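# Squeeze a grip trainer shut, hold, release, leave upright

## Task

With a single hand, press the grip trainer's two handles toward each other until they will not close further, keep them pressed for several seconds without any easing off, and then release so they spring apart again. When finished, the trainer must be standing upright on the table on its own; if it only stays in position because the robot is holding it, the goal is not met.

## Robot and tools

ROBOT. One arm carrying a five-finger right hand, seen through one wrist camera, cam_wrist (616x616, fisheye). The reference image can be brought up with show_instructions (no arguments, no camera images).

FRAMES. Scene frame: origin on the table top beneath the arm's base, +z up, +y to the left when facing along +x; the base may sit tilted. The hand point sits 0.05 m in front of the palm, where index pad and thumb tip would meet in a pinch. Its axes: +z along the straightened fingers, +y outward from the palm, +x across the palm away from the thumb. Straight fingers extend 0.06-0.07 m past the point along +z. Across the palm the hand spans 0.08 m on the little-finger side; on the thumb side 0.02 m when the thumb is turned in front of the palm, up to 0.09 m otherwise. A rigid wrist bracket on the little-finger side stands 0.03 m past the point along +y and 0.11 m out across the palm; it can collide.

THE ROW. Every command row has 14 numbers, each in [-1, 1], in this order: dx, dy, dz, rx, ry, rz, little, ring, middle, index, thumb_bend, thumb_turn, force_limit, speed. The first six are an offset, not a pose: a shift of the hand point from its measured pose when the action begins (for the first action of a call, the pose in the latest result), expressed in the hand point's own axes. Every row in an action refers back to that same start pose; rows do not add up. Scale: 1.0 equals 0.6 m of travel or 180 degrees; rx, ry, rz form a single rotation vector. The six finger numbers are absolute targets, not offsets: for the four fingers and thumb_bend, +1 straight and -1 fully curled; for thumb_turn, +1 alongside the palm and -1 across in front of it. A pinch is near index -0.22, thumb_bend -0.75, thumb_turn -0.57. force_limit maps linearly from about 0 N (-1) to 10 N (+1) at the fingertip, 15 N for the two thumb motors; it only stops closing motion. speed maps from nearly zero (-1) to full (+1); at full, a whole finger stroke lasts 0.6 s.

execute_actions(actions). actions is a list of up to 15 actions; each action is a list of up to 15 rows, one row per 1/30 s control step, so an action lasts 0.5 s. If fewer than 15 rows are given, the last one repeats. An empty list simply reports state and images. Per step the commanded pose is clipped to within 100 mm and 16 degrees of the measured pose, and after an action the arm goes no further than the last clipped pose, so long motions need several actions. Motion trails commands by roughly 0.17 s.

move(target, speed, stop_force, blocking). target is one 14-number row; its pose part is an offset from the pose in the latest result, in hand-point axes, and its hand numbers are sent at the start. The hand point travels a straight path lasting 0.5-10 s (cut off at 10 s). speed: 0.002-0.5 m/s, default 0.25; turning is capped at twice that in rad/s. stop_force: 9-40 N, allowed only after 0.2 s of scene time; the path halts when the wrist sensor feels that much extra push opposing the motion for two steps, then backs up two steps and holds. Pressure can briefly exceed it, more at higher speed, so approach slowly; it is unreliable on moves that rotate the hand, and must be omitted when leaving a surface. blocking=false returns after 0.5 s while the arm keeps going (not combinable with stop_force); poll with wait(0); other moves and rows are refused until it ends. The result adds a move: line with the ending (done, off_target, moving, held, fault, contact) and limits (paced = pose clipped; held = some steps blocked, after which the arm may lurch fast), plus distance to target.

wait(seconds): 0 to 10, arm keeps its last command. stop: brakes a running move. zoom_image(camera, region): camera "cam_wrist", region [x0, y0, x1, y1] in image pixels from the top-left, at most 504 by 504. finished_scene(scene): pass the current scene's number; irreversible, and the goal must already hold.

RESULTS. The state gives end_effector_position (m), end_effector_quat_wxyz and velocities in the scene frame, plus a Hand target line. hand_measured, hand_stopped_by and hand_load_n each hold six values in the row's finger order. hand_stopped_by words: moving, target, force, stalled, fault (motor dead for the rest of the scene). hand_load_n is positive when something pushes a finger open; loads near 0 mean grip lost. Wrist force/torque are given in the hand point's axes, with offsets up to about 4 N, noise up to 2.4 N, saturation near 50 N; no reading is normal at first. A pose unreachable line means the clearance check altered the command. MOTOR HOT appears at 70 C; at 85 C an OVER-TEMPERATURE FAULT brakes the arm for a long time.

GRIP BEHAVIOUR. A motor moves only when its target changes by 0.01 or more, then locks on arrival or when the load hits force_limit; locks hold at least 15 N. A locked finger does not chase an object that yields, which matters for a spring trainer: to press further, raise force_limit and send a target more closed than hand_measured. Repeating the same numbers keeps the grip; a target more open than hand_measured loosens. For gentle closing use speed -0.9 or lower. For a whole-hand wrap, turn the thumb fully in front (before arriving); objects 0.035-0.08 m across then lie across the palm, centred toward the wrist.

AVOID. The arm is stiff: aiming past a firm contact can trip a fault. Contact torque at the joint limits (132 N m for shoulder pan, shoulder lift, elbow; 24.6 N m for each wrist) or 150 N of outside force halts the arm for 10 s and drops the rest of the call. Do not knock anything off the table, drop, slam or shove hard; leave the trainer upright and let go before finishing.

Each tool is called after ">>>" by a JSON object that holds its "api" and its "payload".

Reference images:

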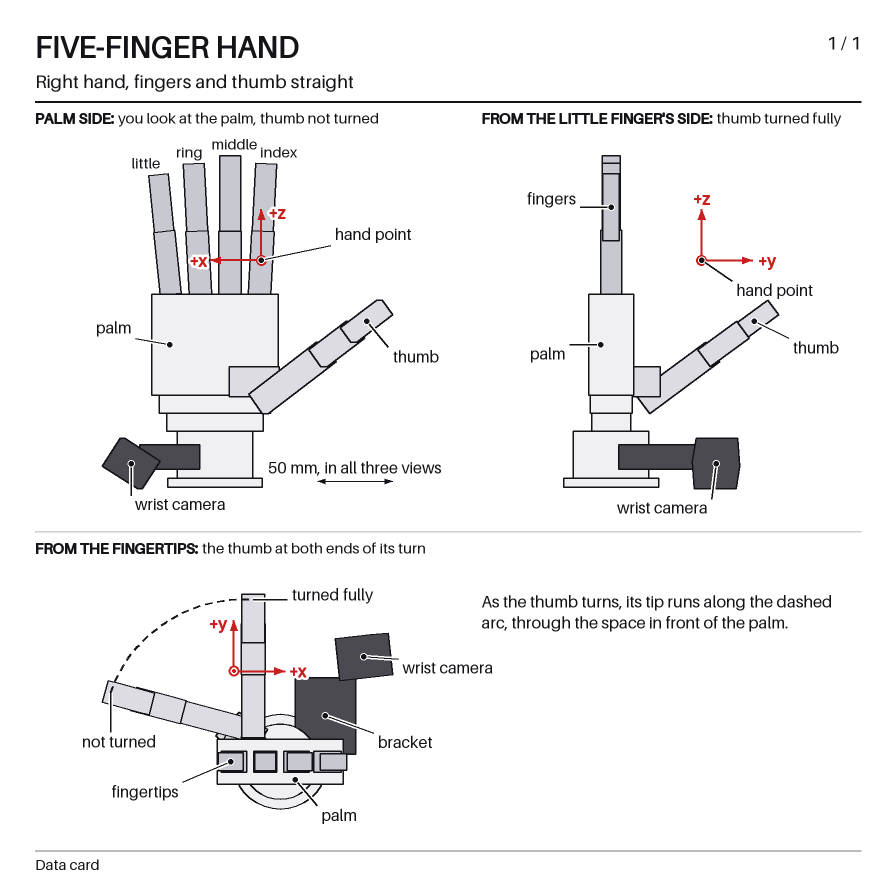

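## Session

>>> {"api": "execute_actions", "payload": {"actions": []}}

Scene clock: 0.00 s.
end_effector_position=(+0.5735, +0.2700, +0.3562) hand_measured=(+1.000, +1.000, +1.000, +1.000, +1.000, +1.000) hand_load_n=(+0.0, +0.0, +0.0, +0.0, +0.0, +0.0) hand_stopped_by=(target, target, target, target, target, target) hand_force_limit=0.00 hand_speed=-0.80 end_effector_quat_wxyz=(-0.079, +0.810, +0.573, +0.099) end_effector_velocity=(+0.000, +0.000, +0.000) end_effector_angular_velocity=(+0.001, -0.002, +0.000)
Joint positions: [-0.667 -1.064  1.247  2.112  0.703 -0.583]
Joint velocities: [ 0.     0.     0.    -0.    -0.002 -0.   ]
Motor temperatures (°C, as the motors report them): [29 29 29 36 36 39]
Wrist force (N, on the end effector, along its own x y z axes, offset not removed): no reading
Wrist torque (N m, same axes, about the end effector's origin, offset not removed): no reading
Hand target: +0.574, +0.270, +0.356; -0.079, +0.810, +0.573, +0.099

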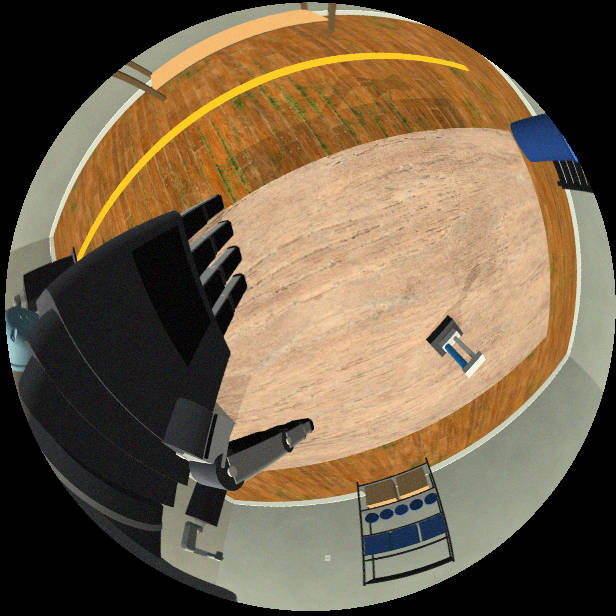

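>>> {"api": "zoom_image", "payload": {"camera": "cam_wrist", "region": [400, 290, 520, 410]}}

Region (400, 290, 520, 410) of cam_wrist's 616x616 image, scaled by 4.200, with more detail than that image has.

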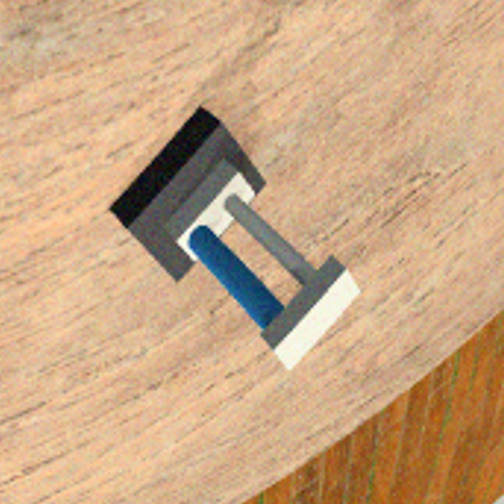

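>>> {"api": "move", "payload": {"target": [-0.4918,0.351,0.2055,-0.2868,-0.4937,-0.3629,1,1,1,1,1,-1,0.5,0.3], "speed": 0.35}}

Scene clock: 123.73 s.
end_effector_position=(+0.6845, -0.0393, +0.1597) hand_measured=(+1.000, +1.000, +1.000, +1.000, +1.000, -1.000) hand_load_n=(+0.0, +0.0, +0.0, +0.0, +0.0, +0.0) hand_stopped_by=(target, target, target, target, target, target) hand_force_limit=0.50 hand_speed=0.30 end_effector_quat_wxyz=(+0.672, +0.218, +0.673, -0.220) end_effector_velocity=(+0.001, -0.001, +0.000) end_effector_angular_velocity=(-0.010, -0.008, +0.010)
Joint positions: [-0.299 -0.869  1.919 -0.608  1.777 -0.756]
Joint velocities: [-0.002  0.007  0.002 -0.025  0.    -0.008]
Motor temperatures (°C, as the motors report them): [29 29 29 36 36 39]
Wrist force (N, on the end effector, along its own x y z axes, offset not removed): [3.5 1.7 1.0]
Wrist torque (N m, same axes, about the end effector's origin, offset not removed): [0.24 -0.67 0.19]
Hand target: +0.685, -0.039, +0.160; +0.673, +0.217, +0.673, -0.219
Off the commanded pose: 0.001 m, 0 deg.
move: done
camera_calibration (this result's frames):
cam_wrist: T_world_to_cam=[[0.575228, 0.805172, 0.144259, -0.384418], [-0.517421, 0.221565, 0.826549, 0.236245], [0.633552, -0.550097, 0.544064, -0.4098], [0, 0, 0, 1]] pos_world=[0.602995, 0.0317495, 0.0831449]

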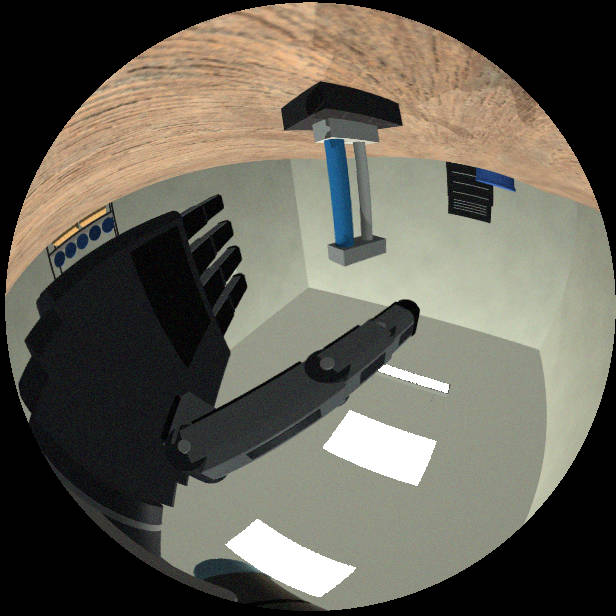

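>>> {"api": "zoom_image", "payload": {"camera": "cam_wrist", "region": [250, 70, 450, 270]}}

Region (250, 70, 450, 270) of cam_wrist's 616x616 image, scaled by 2.520, with more detail than that image has.

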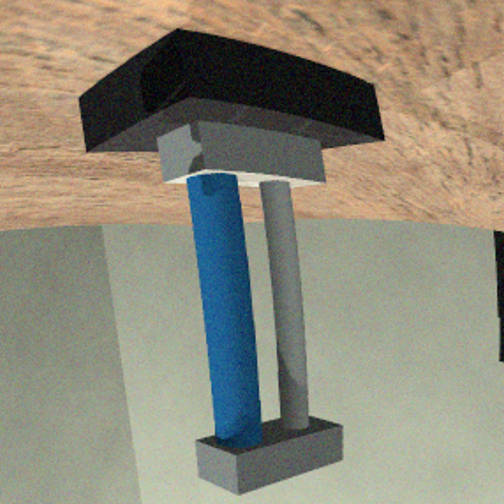

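>>> {"api": "move", "payload": {"target": [0.0495,0.058,0.125,0,0,0,1,1,1,1,1,-1,0.5,0.3], "speed": 0.12}}

Scene clock: 192.90 s.
end_effector_position=(+0.7652, -0.0553, +0.1300) hand_measured=(+1.000, +1.000, +1.000, +1.000, +1.000, -1.000) hand_load_n=(+0.0, +0.0, +0.0, +0.0, +0.0, +0.0) hand_stopped_by=(target, target, target, target, target, target) hand_force_limit=0.50 hand_speed=0.30 end_effector_quat_wxyz=(+0.672, +0.218, +0.673, -0.219) end_effector_velocity=(+0.003, -0.000, -0.000) end_effector_angular_velocity=(+0.000, -0.001, -0.000)
Joint positions: [-0.241 -0.694  1.644 -0.501  1.828 -0.731]
Joint velocities: [ 0.001  0.005 -0.01   0.005  0.002  0.001]
Motor temperatures (°C, as the motors report them): [29 29 29 36 36 39]
Wrist force (N, on the end effector, along its own x y z axes, offset not removed): [4.3 2.1 -0.4]
Wrist torque (N m, same axes, about the end effector's origin, offset not removed): [0.31 -0.67 0.20]
Hand target: +0.766, -0.055, +0.130; +0.672, +0.218, +0.673, -0.220
Off the commanded pose: 0.000 m, 0 deg.
move: done
camera_calibration (this result's frames):
cam_wrist: T_world_to_cam=[[0.575183, 0.8052, 0.144285, -0.413621], [-0.51741, 0.221488, 0.826578, 0.306112], [0.633602, -0.550088, 0.544014, -0.453652], [0, 0, 0, 1]] pos_world=[0.683728, 0.0156988, 0.0534475]

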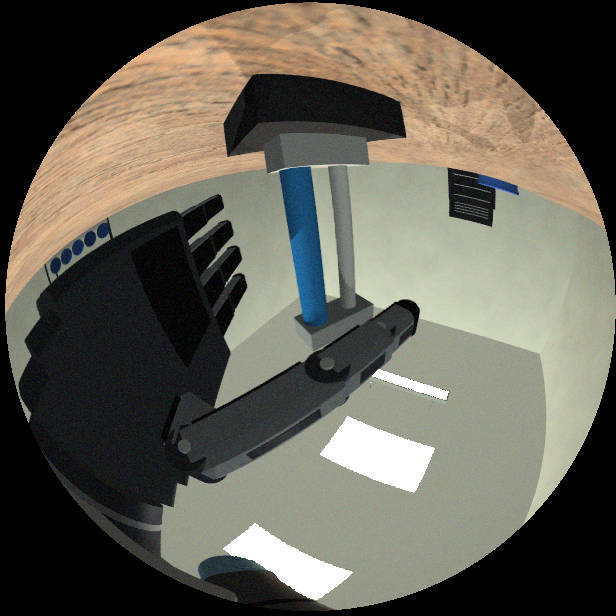

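>>> {"api": "zoom_image", "payload": {"camera": "cam_wrist", "region": [200, 130, 430, 360]}}

Region (200, 130, 430, 360) of cam_wrist's 616x616 image, scaled by 2.191, with more detail than that image has.

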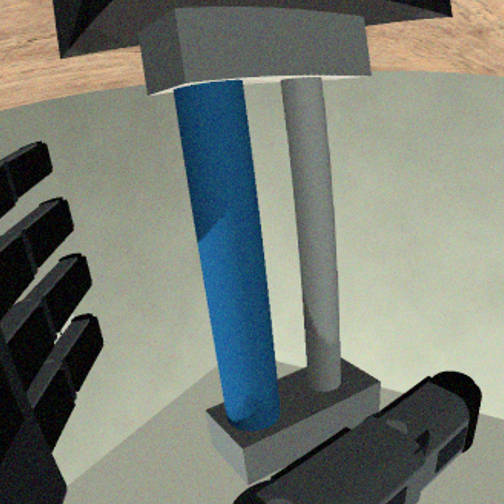

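>>> {"api": "move", "payload": {"target": [0.002,0.058,0.115,0,0,0,1,1,1,1,1,-1,0.5,0.3], "speed": 0.07}}

Scene clock: 218.43 s.
end_effector_position=(+0.8411, -0.0678, +0.1288) hand_measured=(+1.000, +1.000, +1.000, +1.000, +1.000, -1.000) hand_load_n=(+0.0, +0.0, +0.0, +0.0, +0.0, +0.0) hand_stopped_by=(target, target, target, target, target, target) hand_force_limit=0.50 hand_speed=0.30 end_effector_quat_wxyz=(+0.672, +0.218, +0.673, -0.219) end_effector_velocity=(+0.003, +0.000, +0.001) end_effector_angular_velocity=(-0.000, -0.002, +0.001)
Joint positions: [-0.232 -0.561  1.363 -0.353  1.837 -0.727]
Joint velocities: [ 0.     0.005 -0.012  0.006  0.001  0.   ]
Motor temperatures (°C, as the motors report them): [29 29 29 36 36 39]
Wrist force (N, on the end effector, along its own x y z axes, offset not removed): [4.4 1.9 -0.1]
Wrist torque (N m, same axes, about the end effector's origin, offset not removed): [0.28 -0.71 0.19]
Hand target: +0.841, -0.068, +0.129; +0.672, +0.218, +0.673, -0.219
Off the commanded pose: 0.000 m, 0 deg.
move: done
camera_calibration (this result's frames):
cam_wrist: T_world_to_cam=[[0.575122, 0.805245, 0.144276, -0.447003], [-0.517422, 0.221455, 0.826579, 0.34918], [0.633648, -0.550035, 0.544015, -0.507939], [0, 0, 0, 1]] pos_world=[0.759609, 0.00323527, 0.0521928]

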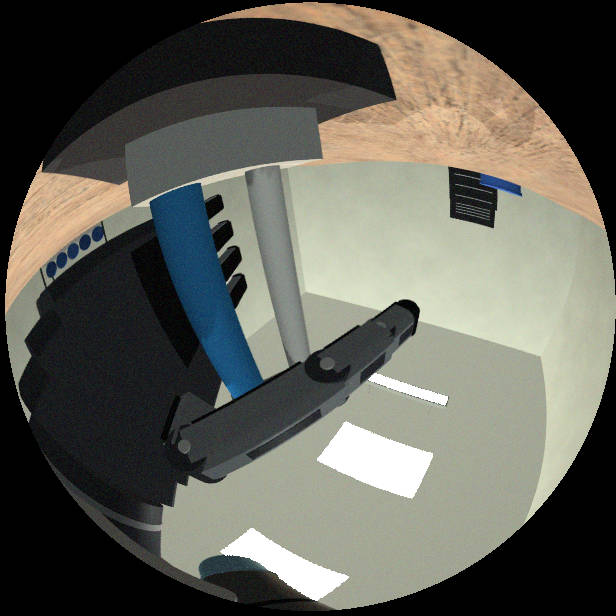

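>>> {"api": "execute_actions", "payload": {"actions": [[[0,0.006,0,0,0,0,-0.3,-0.3,-0.3,-0.3,0.3,-1,0.2,0.2]],[[0,0,0,0,0,0,-0.3,-0.3,-0.3,-0.3,0.3,-1,0.2,0.2]]]}}

Scene clock: 226.27 s.
end_effector_position=(+0.8431, -0.0650, +0.1287) hand_measured=(-0.300, -0.300, -0.300, -0.300, +0.300, -1.000) hand_load_n=(+0.0, +0.0, +0.0, +0.0, +0.0, +0.0) hand_stopped_by=(target, target, target, target, target, target) hand_force_limit=0.20 hand_speed=0.20 end_effector_quat_wxyz=(+0.672, +0.218, +0.673, -0.220) end_effector_velocity=(-0.000, -0.000, -0.000) end_effector_angular_velocity=(+0.000, -0.000, -0.001)
Joint positions: [-0.228 -0.56   1.355 -0.344  1.84  -0.725]
Joint velocities: [ 0.     0.001 -0.     0.     0.001  0.   ]
Motor temperatures (°C, as the motors report them): [29 29 29 36 36 39]
Wrist force (N, on the end effector, along its own x y z axes, offset not removed): [4.3 1.0 -0.1]
Wrist torque (N m, same axes, about the end effector's origin, offset not removed): [0.23 -0.74 0.22]
Hand target: +0.843, -0.065, +0.129; +0.672, +0.218, +0.673, -0.220
Off the commanded pose: 0.000 m, 0 deg.
camera_calibration (this result's frames):
cam_wrist: T_world_to_cam=[[0.575235, 0.80517, 0.144241, -0.4505], [-0.517311, 0.221494, 0.826638, 0.34961], [0.633636, -0.550128, 0.543934, -0.507649], [0, 0, 0, 1]] pos_world=[0.761665, 0.00602053, 0.0521078]

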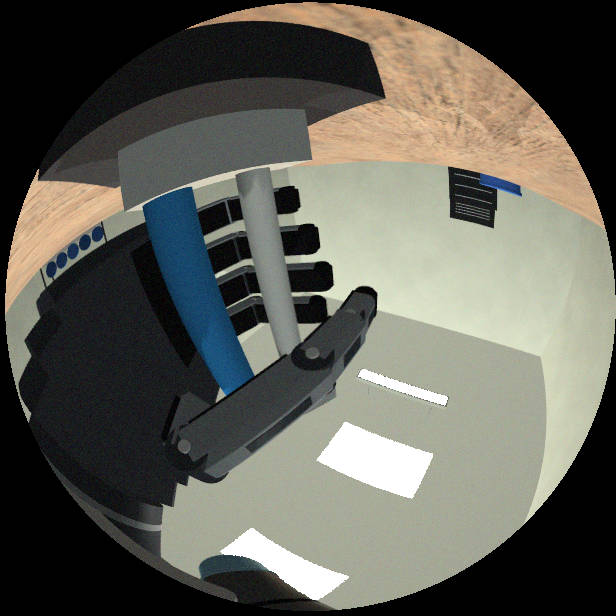

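>>> {"api": "execute_actions", "payload": {"actions": [[[0,0,0,0,0,0,-1,-1,-1,-1,0.3,-1,1,-0.7]],[[0,0,0,0,0,0,-1,-1,-1,-1,0.3,-1,1,-0.7]],[[0,0,0,0,0,0,-1,-1,-1,-1,0.3,-1,1,-0.7]]]}}

Scene clock: 231.27 s.
end_effector_position=(+0.8431, -0.0650, +0.1287) hand_measured=(-0.896, -0.896, -0.926, -0.944, +0.300, -1.000) hand_load_n=(+3.5, +2.5, +8.5, +10.0, +0.0, +0.0) hand_stopped_by=(force, force, force, force, target, target) hand_force_limit=1.00 hand_speed=-0.70 end_effector_quat_wxyz=(+0.672, +0.218, +0.673, -0.219) end_effector_velocity=(-0.000, +0.000, +0.000) end_effector_angular_velocity=(-0.000, +0.001, +0.000)
Joint positions: [-0.228 -0.56   1.355 -0.344  1.84  -0.725]
Joint velocities: [ 0.    -0.001  0.     0.001 -0.001 -0.   ]
Motor temperatures (°C, as the motors report them): [29 29 29 36 36 39]
Wrist force (N, on the end effector, along its own x y z axes, offset not removed): [-8.1 2.3 9.7]
Wrist torque (N m, same axes, about the end effector's origin, offset not removed): [-0.04 -0.51 -0.45]
Hand target: +0.843, -0.065, +0.129; +0.672, +0.218, +0.673, -0.219
Off the commanded pose: 0.000 m, 0 deg.
camera_calibration (this result's frames):
cam_wrist: T_world_to_cam=[[0.575207, 0.805183, 0.144279, -0.450455], [-0.51737, 0.221482, 0.826604, 0.349642], [0.633612, -0.550114, 0.543976, -0.507663], [0, 0, 0, 1]] pos_world=[0.76166, 0.00598682, 0.052132]

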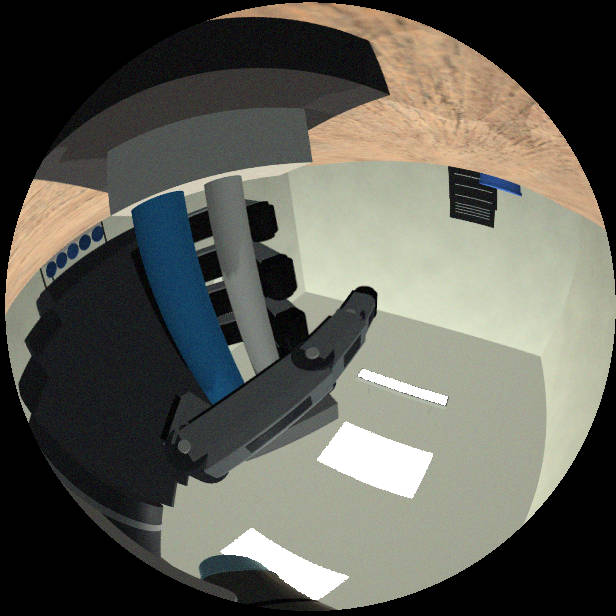

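>>> {"api": "execute_actions", "payload": {"actions": [[[0,0,0,0,0,0,-0.985,-0.985,-0.985,-0.985,0.3,-1,1,-0.8]],[[0,0,0,0,0,0,-1,-1,-1,-1,0.3,-1,1,-0.8]]]}}

>>> {"api": "zoom_image", "payload": {"camera": "cam_wrist", "region": [60, 120, 400, 460]}}

Scene clock: 241.30 s.
end_effector_position=(+0.8431, -0.0650, +0.1287) hand_measured=(-0.934, -0.932, -0.962, -0.982, +0.300, -1.000) hand_load_n=(+5.0, +3.0, +10.0, +11.0, +0.0, +0.0) hand_stopped_by=(force, force, force, force, target, target) hand_force_limit=1.00 hand_speed=-0.80 end_effector_quat_wxyz=(+0.672, +0.218, +0.673, -0.219) end_effector_velocity=(+0.000, -0.000, -0.001) end_effector_angular_velocity=(-0.000, -0.000, +0.001)
Joint positions: [-0.228 -0.56   1.355 -0.344  1.84  -0.725]
Joint velocities: [ 0.     0.001 -0.    -0.002 -0.    -0.   ]
Motor temperatures (°C, as the motors report them): [29 29 29 36 36 39]
Wrist force (N, on the end effector, along its own x y z axes, offset not removed): [-8.5 3.4 10.4]
Wrist torque (N m, same axes, about the end effector's origin, offset not removed): [0.02 -0.55 -0.36]
Hand target: +0.843, -0.065, +0.129; +0.672, +0.218, +0.673, -0.219
Off the commanded pose: 0.000 m, 0 deg.
camera_calibration (this result's frames):
cam_wrist: T_world_to_cam=[[0.575202, 0.80519, 0.144264, -0.450458], [-0.51735, 0.221475, 0.826618, 0.349636], [0.633634, -0.550107, 0.543958, -0.507658], [0, 0, 0, 1]] pos_world=[0.761658, 0.00600189, 0.0521144]

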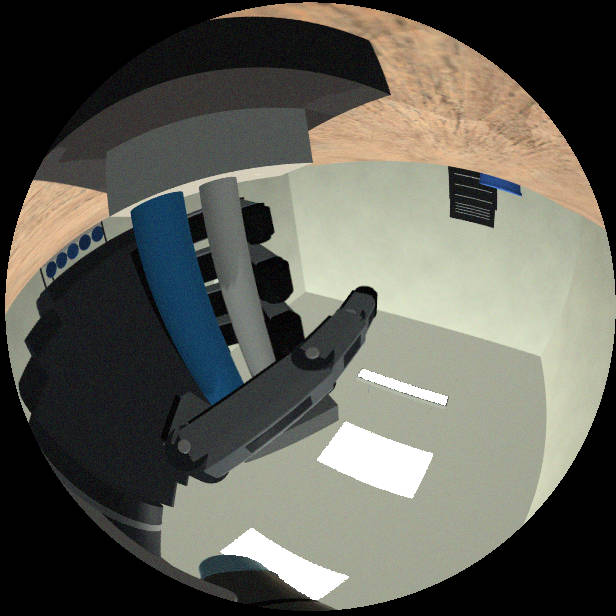

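Region (60, 120, 400, 460) of cam_wrist's 616x616 image, scaled by 1.482, with more detail than that image has.

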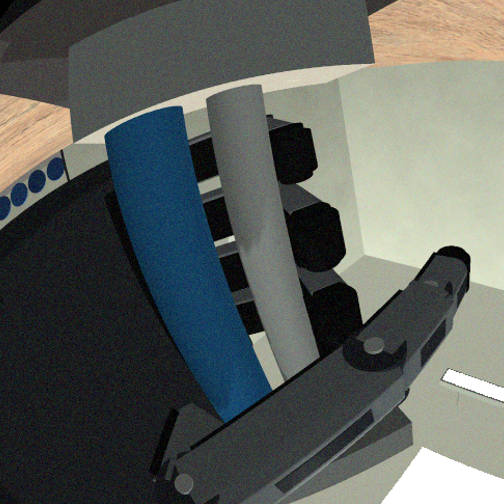

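>>> {"api": "execute_actions", "payload": {"actions": [[[0,0,0,0,0,0,-0.988,-0.988,-1,-1,0.3,-1,1,-0.6],[0,0,0,0,0,0,-0.988,-0.988,-1,-1,0.3,-1,1,-0.6],[0,0,0,0,0,0,-0.988,-0.988,-1,-1,0.3,-1,1,-0.6],[0,0,0,0,0,0,-0.988,-0.988,-1,-1,0.3,-1,1,-0.6],[0,0,0,0,0,0,-0.988,-0.988,-0.988,-0.989,0.3,-1,1,-0.6],[0,0,0,0,0,0,-0.988,-0.988,-0.988,-0.989,0.3,-1,1,-0.6],[0,0,0,0,0,0,-0.988,-0.988,-0.988,-0.989,0.3,-1,1,-0.6],[0,0,0,0,0,0,-0.988,-0.988,-0.988,-0.989,0.3,-1,1,-0.6],[0,0,0,0,0,0,-1,-1,-0.988,-0.989,0.3,-1,1,-0.6],[0,0,0,0,0,0,-1,-1,-0.988,-0.989,0.3,-1,1,-0.6],[0,0,0,0,0,0,-1,-1,-0.988,-0.989,0.3,-1,1,-0.6],[0,0,0,0,0,0,-1,-1,-1,-1,0.3,-1,1,-0.6]]]}}

>>> {"api": "zoom_image", "payload": {"camera": "cam_wrist", "region": [60, 120, 400, 460]}}

Scene clock: 254.17 s.
end_effector_position=(+0.8431, -0.0650, +0.1287) hand_measured=(-0.958, -0.954, -0.972, -0.990, +0.300, -1.000) hand_load_n=(+11.5, +10.5, +10.0, +11.5, +0.0, +0.0) hand_stopped_by=(force, force, force, force, target, target) hand_force_limit=1.00 hand_speed=-0.60 end_effector_quat_wxyz=(+0.672, +0.218, +0.673, -0.219) end_effector_velocity=(+0.000, +0.000, +0.000) end_effector_angular_velocity=(-0.000, -0.000, +0.000)
Joint positions: [-0.228 -0.56   1.355 -0.344  1.84  -0.725]
Joint velocities: [ 0. -0.  0. -0.  0. -0.]
Motor temperatures (°C, as the motors report them): [29 29 29 36 36 39]
Wrist force (N, on the end effector, along its own x y z axes, offset not removed): [-6.5 4.2 13.0]
Wrist torque (N m, same axes, about the end effector's origin, offset not removed): [-0.05 -0.87 -0.23]
Hand target: +0.843, -0.065, +0.129; +0.672, +0.218, +0.673, -0.219
Off the commanded pose: 0.000 m, 0 deg.
camera_calibration (this result's frames):
cam_wrist: T_world_to_cam=[[0.575201, 0.80519, 0.144264, -0.450457], [-0.517351, 0.221475, 0.826618, 0.349636], [0.633634, -0.550107, 0.543958, -0.507658], [0, 0, 0, 1]] pos_world=[0.761658, 0.00600198, 0.0521144]

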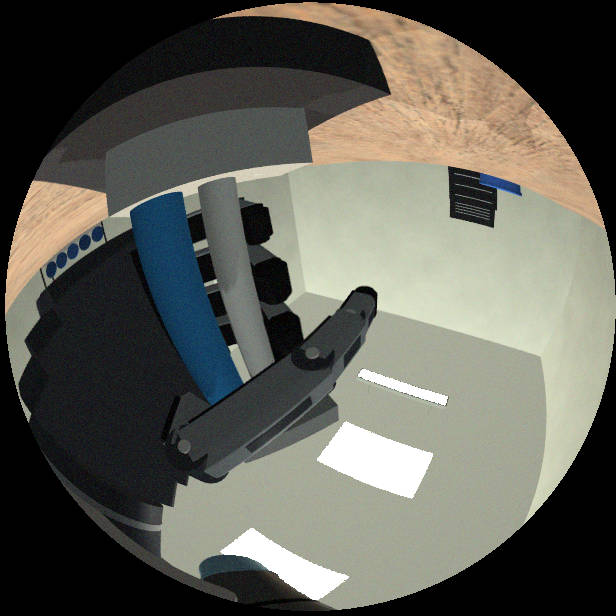

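Region (60, 120, 400, 460) of cam_wrist's 616x616 image, scaled by 1.482, with more detail than that image has.

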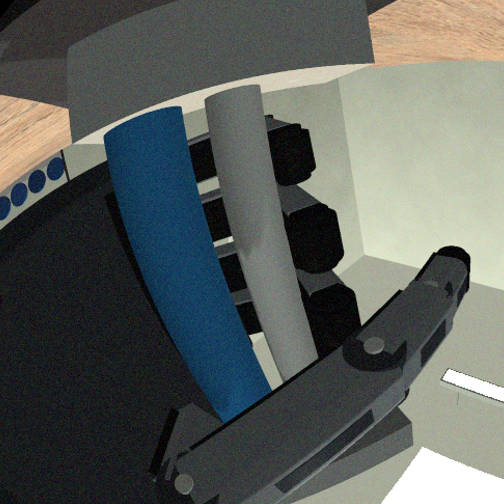

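>>> {"api": "wait", "payload": {"seconds": 5}}

Scene clock: 264.77 s.
end_effector_position=(+0.8431, -0.0650, +0.1287) hand_measured=(-0.958, -0.954, -0.972, -0.990, +0.300, -1.000) hand_load_n=(+11.5, +10.5, +10.0, +11.0, +0.0, +0.0) hand_stopped_by=(force, force, force, force, target, target) hand_force_limit=1.00 hand_speed=-0.60 end_effector_quat_wxyz=(+0.672, +0.218, +0.673, -0.219) end_effector_velocity=(-0.000, -0.001, -0.001) end_effector_angular_velocity=(-0.000, +0.001, -0.001)
Joint positions: [-0.228 -0.56   1.355 -0.344  1.84  -0.725]
Joint velocities: [ 0.     0.001 -0.     0.     0.    -0.   ]
Motor temperatures (°C, as the motors report them): [29 29 29 36 36 39]
Wrist force (N, on the end effector, along its own x y z axes, offset not removed): [-8.0 4.3 11.7]
Wrist torque (N m, same axes, about the end effector's origin, offset not removed): [0.05 -0.71 -0.28]
Hand target: +0.843, -0.065, +0.129; +0.672, +0.218, +0.673, -0.219
Off the commanded pose: 0.000 m, 0 deg.
wait: 5.00 s; at rest from the start
camera_calibration (this result's frames):
cam_wrist: T_world_to_cam=[[0.575202, 0.80519, 0.144264, -0.450457], [-0.51735, 0.221475, 0.826618, 0.349636], [0.633634, -0.550107, 0.543958, -0.507658], [0, 0, 0, 1]] pos_world=[0.761658, 0.0060018, 0.0521144]

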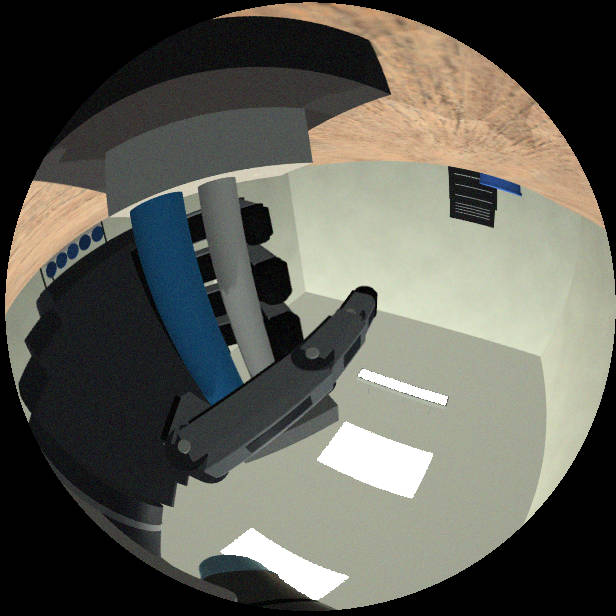

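Release gently, then retreat.

>>> {"api": "execute_actions", "payload": {"actions": [[[0,0,0,0,0,0,1,1,1,1,1,-1,1,-0.7]],[[0,0,0,0,0,0,1,1,1,1,1,-1,1,-0.5]],[[0,-0.008,0,0,0,0,1,1,1,1,1,-1,1,0.8]]]}}

Scene clock: 270.23 s.
end_effector_position=(+0.8403, -0.0689, +0.1285) hand_measured=(+0.998, +0.998, +0.996, +0.994, +1.000, -1.000) hand_load_n=(+0.0, +0.0, +0.0, +0.0, +0.0, +0.0) hand_stopped_by=(moving, moving, moving, moving, target, target) hand_force_limit=1.00 hand_speed=0.80 end_effector_quat_wxyz=(+0.672, +0.218, +0.673, -0.220) end_effector_velocity=(-0.001, -0.001, +0.000) end_effector_angular_velocity=(-0.000, +0.001, -0.001)
Joint positions: [-0.233 -0.56   1.366 -0.355  1.836 -0.727]
Joint velocities: [-0.001 -0.001  0.002 -0.001 -0.001 -0.001]
Motor temperatures (°C, as the motors report them): [29 29 29 36 36 39]
Wrist force (N, on the end effector, along its own x y z axes, offset not removed): [4.1 1.6 0.4]
Wrist torque (N m, same axes, about the end effector's origin, offset not removed): [0.26 -0.71 0.15]
Hand target: +0.840, -0.069, +0.129; +0.672, +0.218, +0.673, -0.220
Off the commanded pose: 0.000 m, 0 deg.
camera_calibration (this result's frames):
cam_wrist: T_world_to_cam=[[0.575434, 0.805052, 0.144107, -0.445855], [-0.517052, 0.221583, 0.826776, 0.348921], [0.633666, -0.550266, 0.54376, -0.507943], [0, 0, 0, 1]] pos_world=[0.758837, 0.00211768, 0.0519696]

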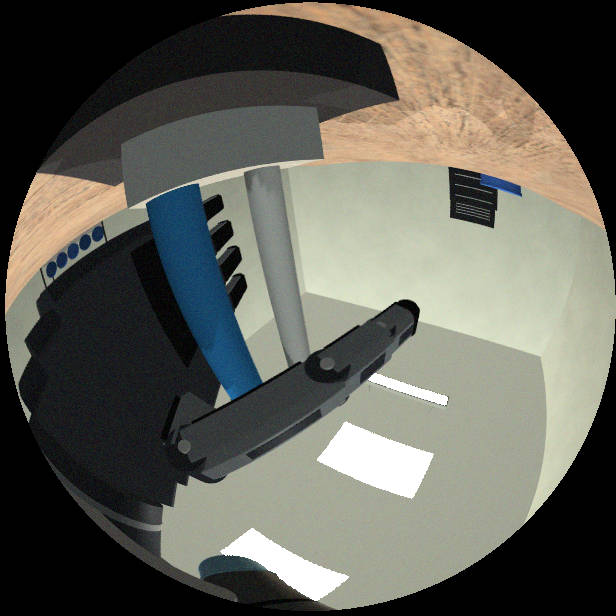

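>>> {"api": "move", "payload": {"target": [-0.005,-0.075,-0.16,0,0,0,1,1,1,1,1,-1,1,0.8], "speed": 0.18}}

Scene clock: 277.13 s.
end_effector_position=(+0.7366, -0.0488, +0.1316) hand_measured=(+1.000, +1.000, +1.000, +1.000, +1.000, -1.000) hand_load_n=(+0.0, +0.0, +0.0, +0.0, +0.0, +0.0) hand_stopped_by=(target, target, target, target, target, target) hand_force_limit=1.00 hand_speed=0.80 end_effector_quat_wxyz=(+0.672, +0.218, +0.673, -0.220) end_effector_velocity=(-0.002, +0.000, +0.000) end_effector_angular_velocity=(-0.000, -0.000, +0.001)
Joint positions: [-0.245 -0.744  1.741 -0.548  1.825 -0.733]
Joint velocities: [-0.001 -0.003  0.008 -0.006 -0.001 -0.   ]
Motor temperatures (°C, as the motors report them): [29 29 29 36 36 39]
Wrist force (N, on the end effector, along its own x y z axes, offset not removed): [3.4 1.1 -0.9]
Wrist torque (N m, same axes, about the end effector's origin, offset not removed): [0.22 -0.45 0.04]
Hand target: +0.736, -0.049, +0.132; +0.672, +0.218, +0.673, -0.220
Off the commanded pose: 0.000 m, 0 deg.
move: done
camera_calibration (this result's frames):
cam_wrist: T_world_to_cam=[[0.575511, 0.804995, 0.14412, -0.402872], [-0.517041, 0.221627, 0.826771, 0.288241], [0.633605, -0.550332, 0.543765, -0.432747], [0, 0, 0, 1]] pos_world=[0.655081, 0.0222735, 0.0550649]

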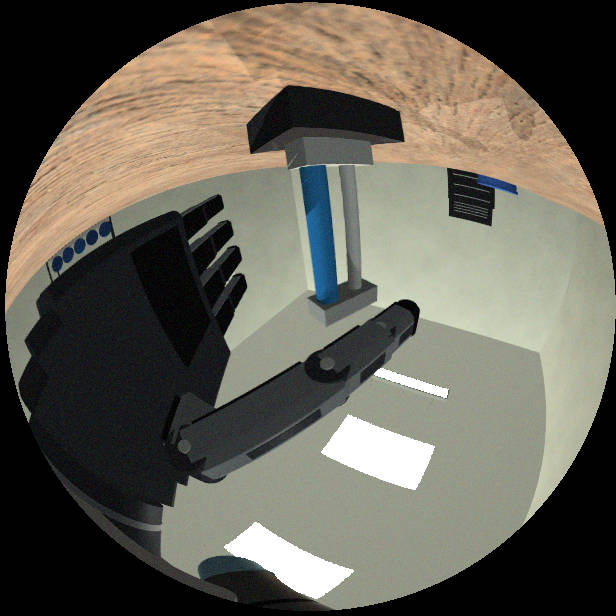

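>>> {"api": "finished_scene", "payload": {"scene": 1}}

The scene is finished: the task was done.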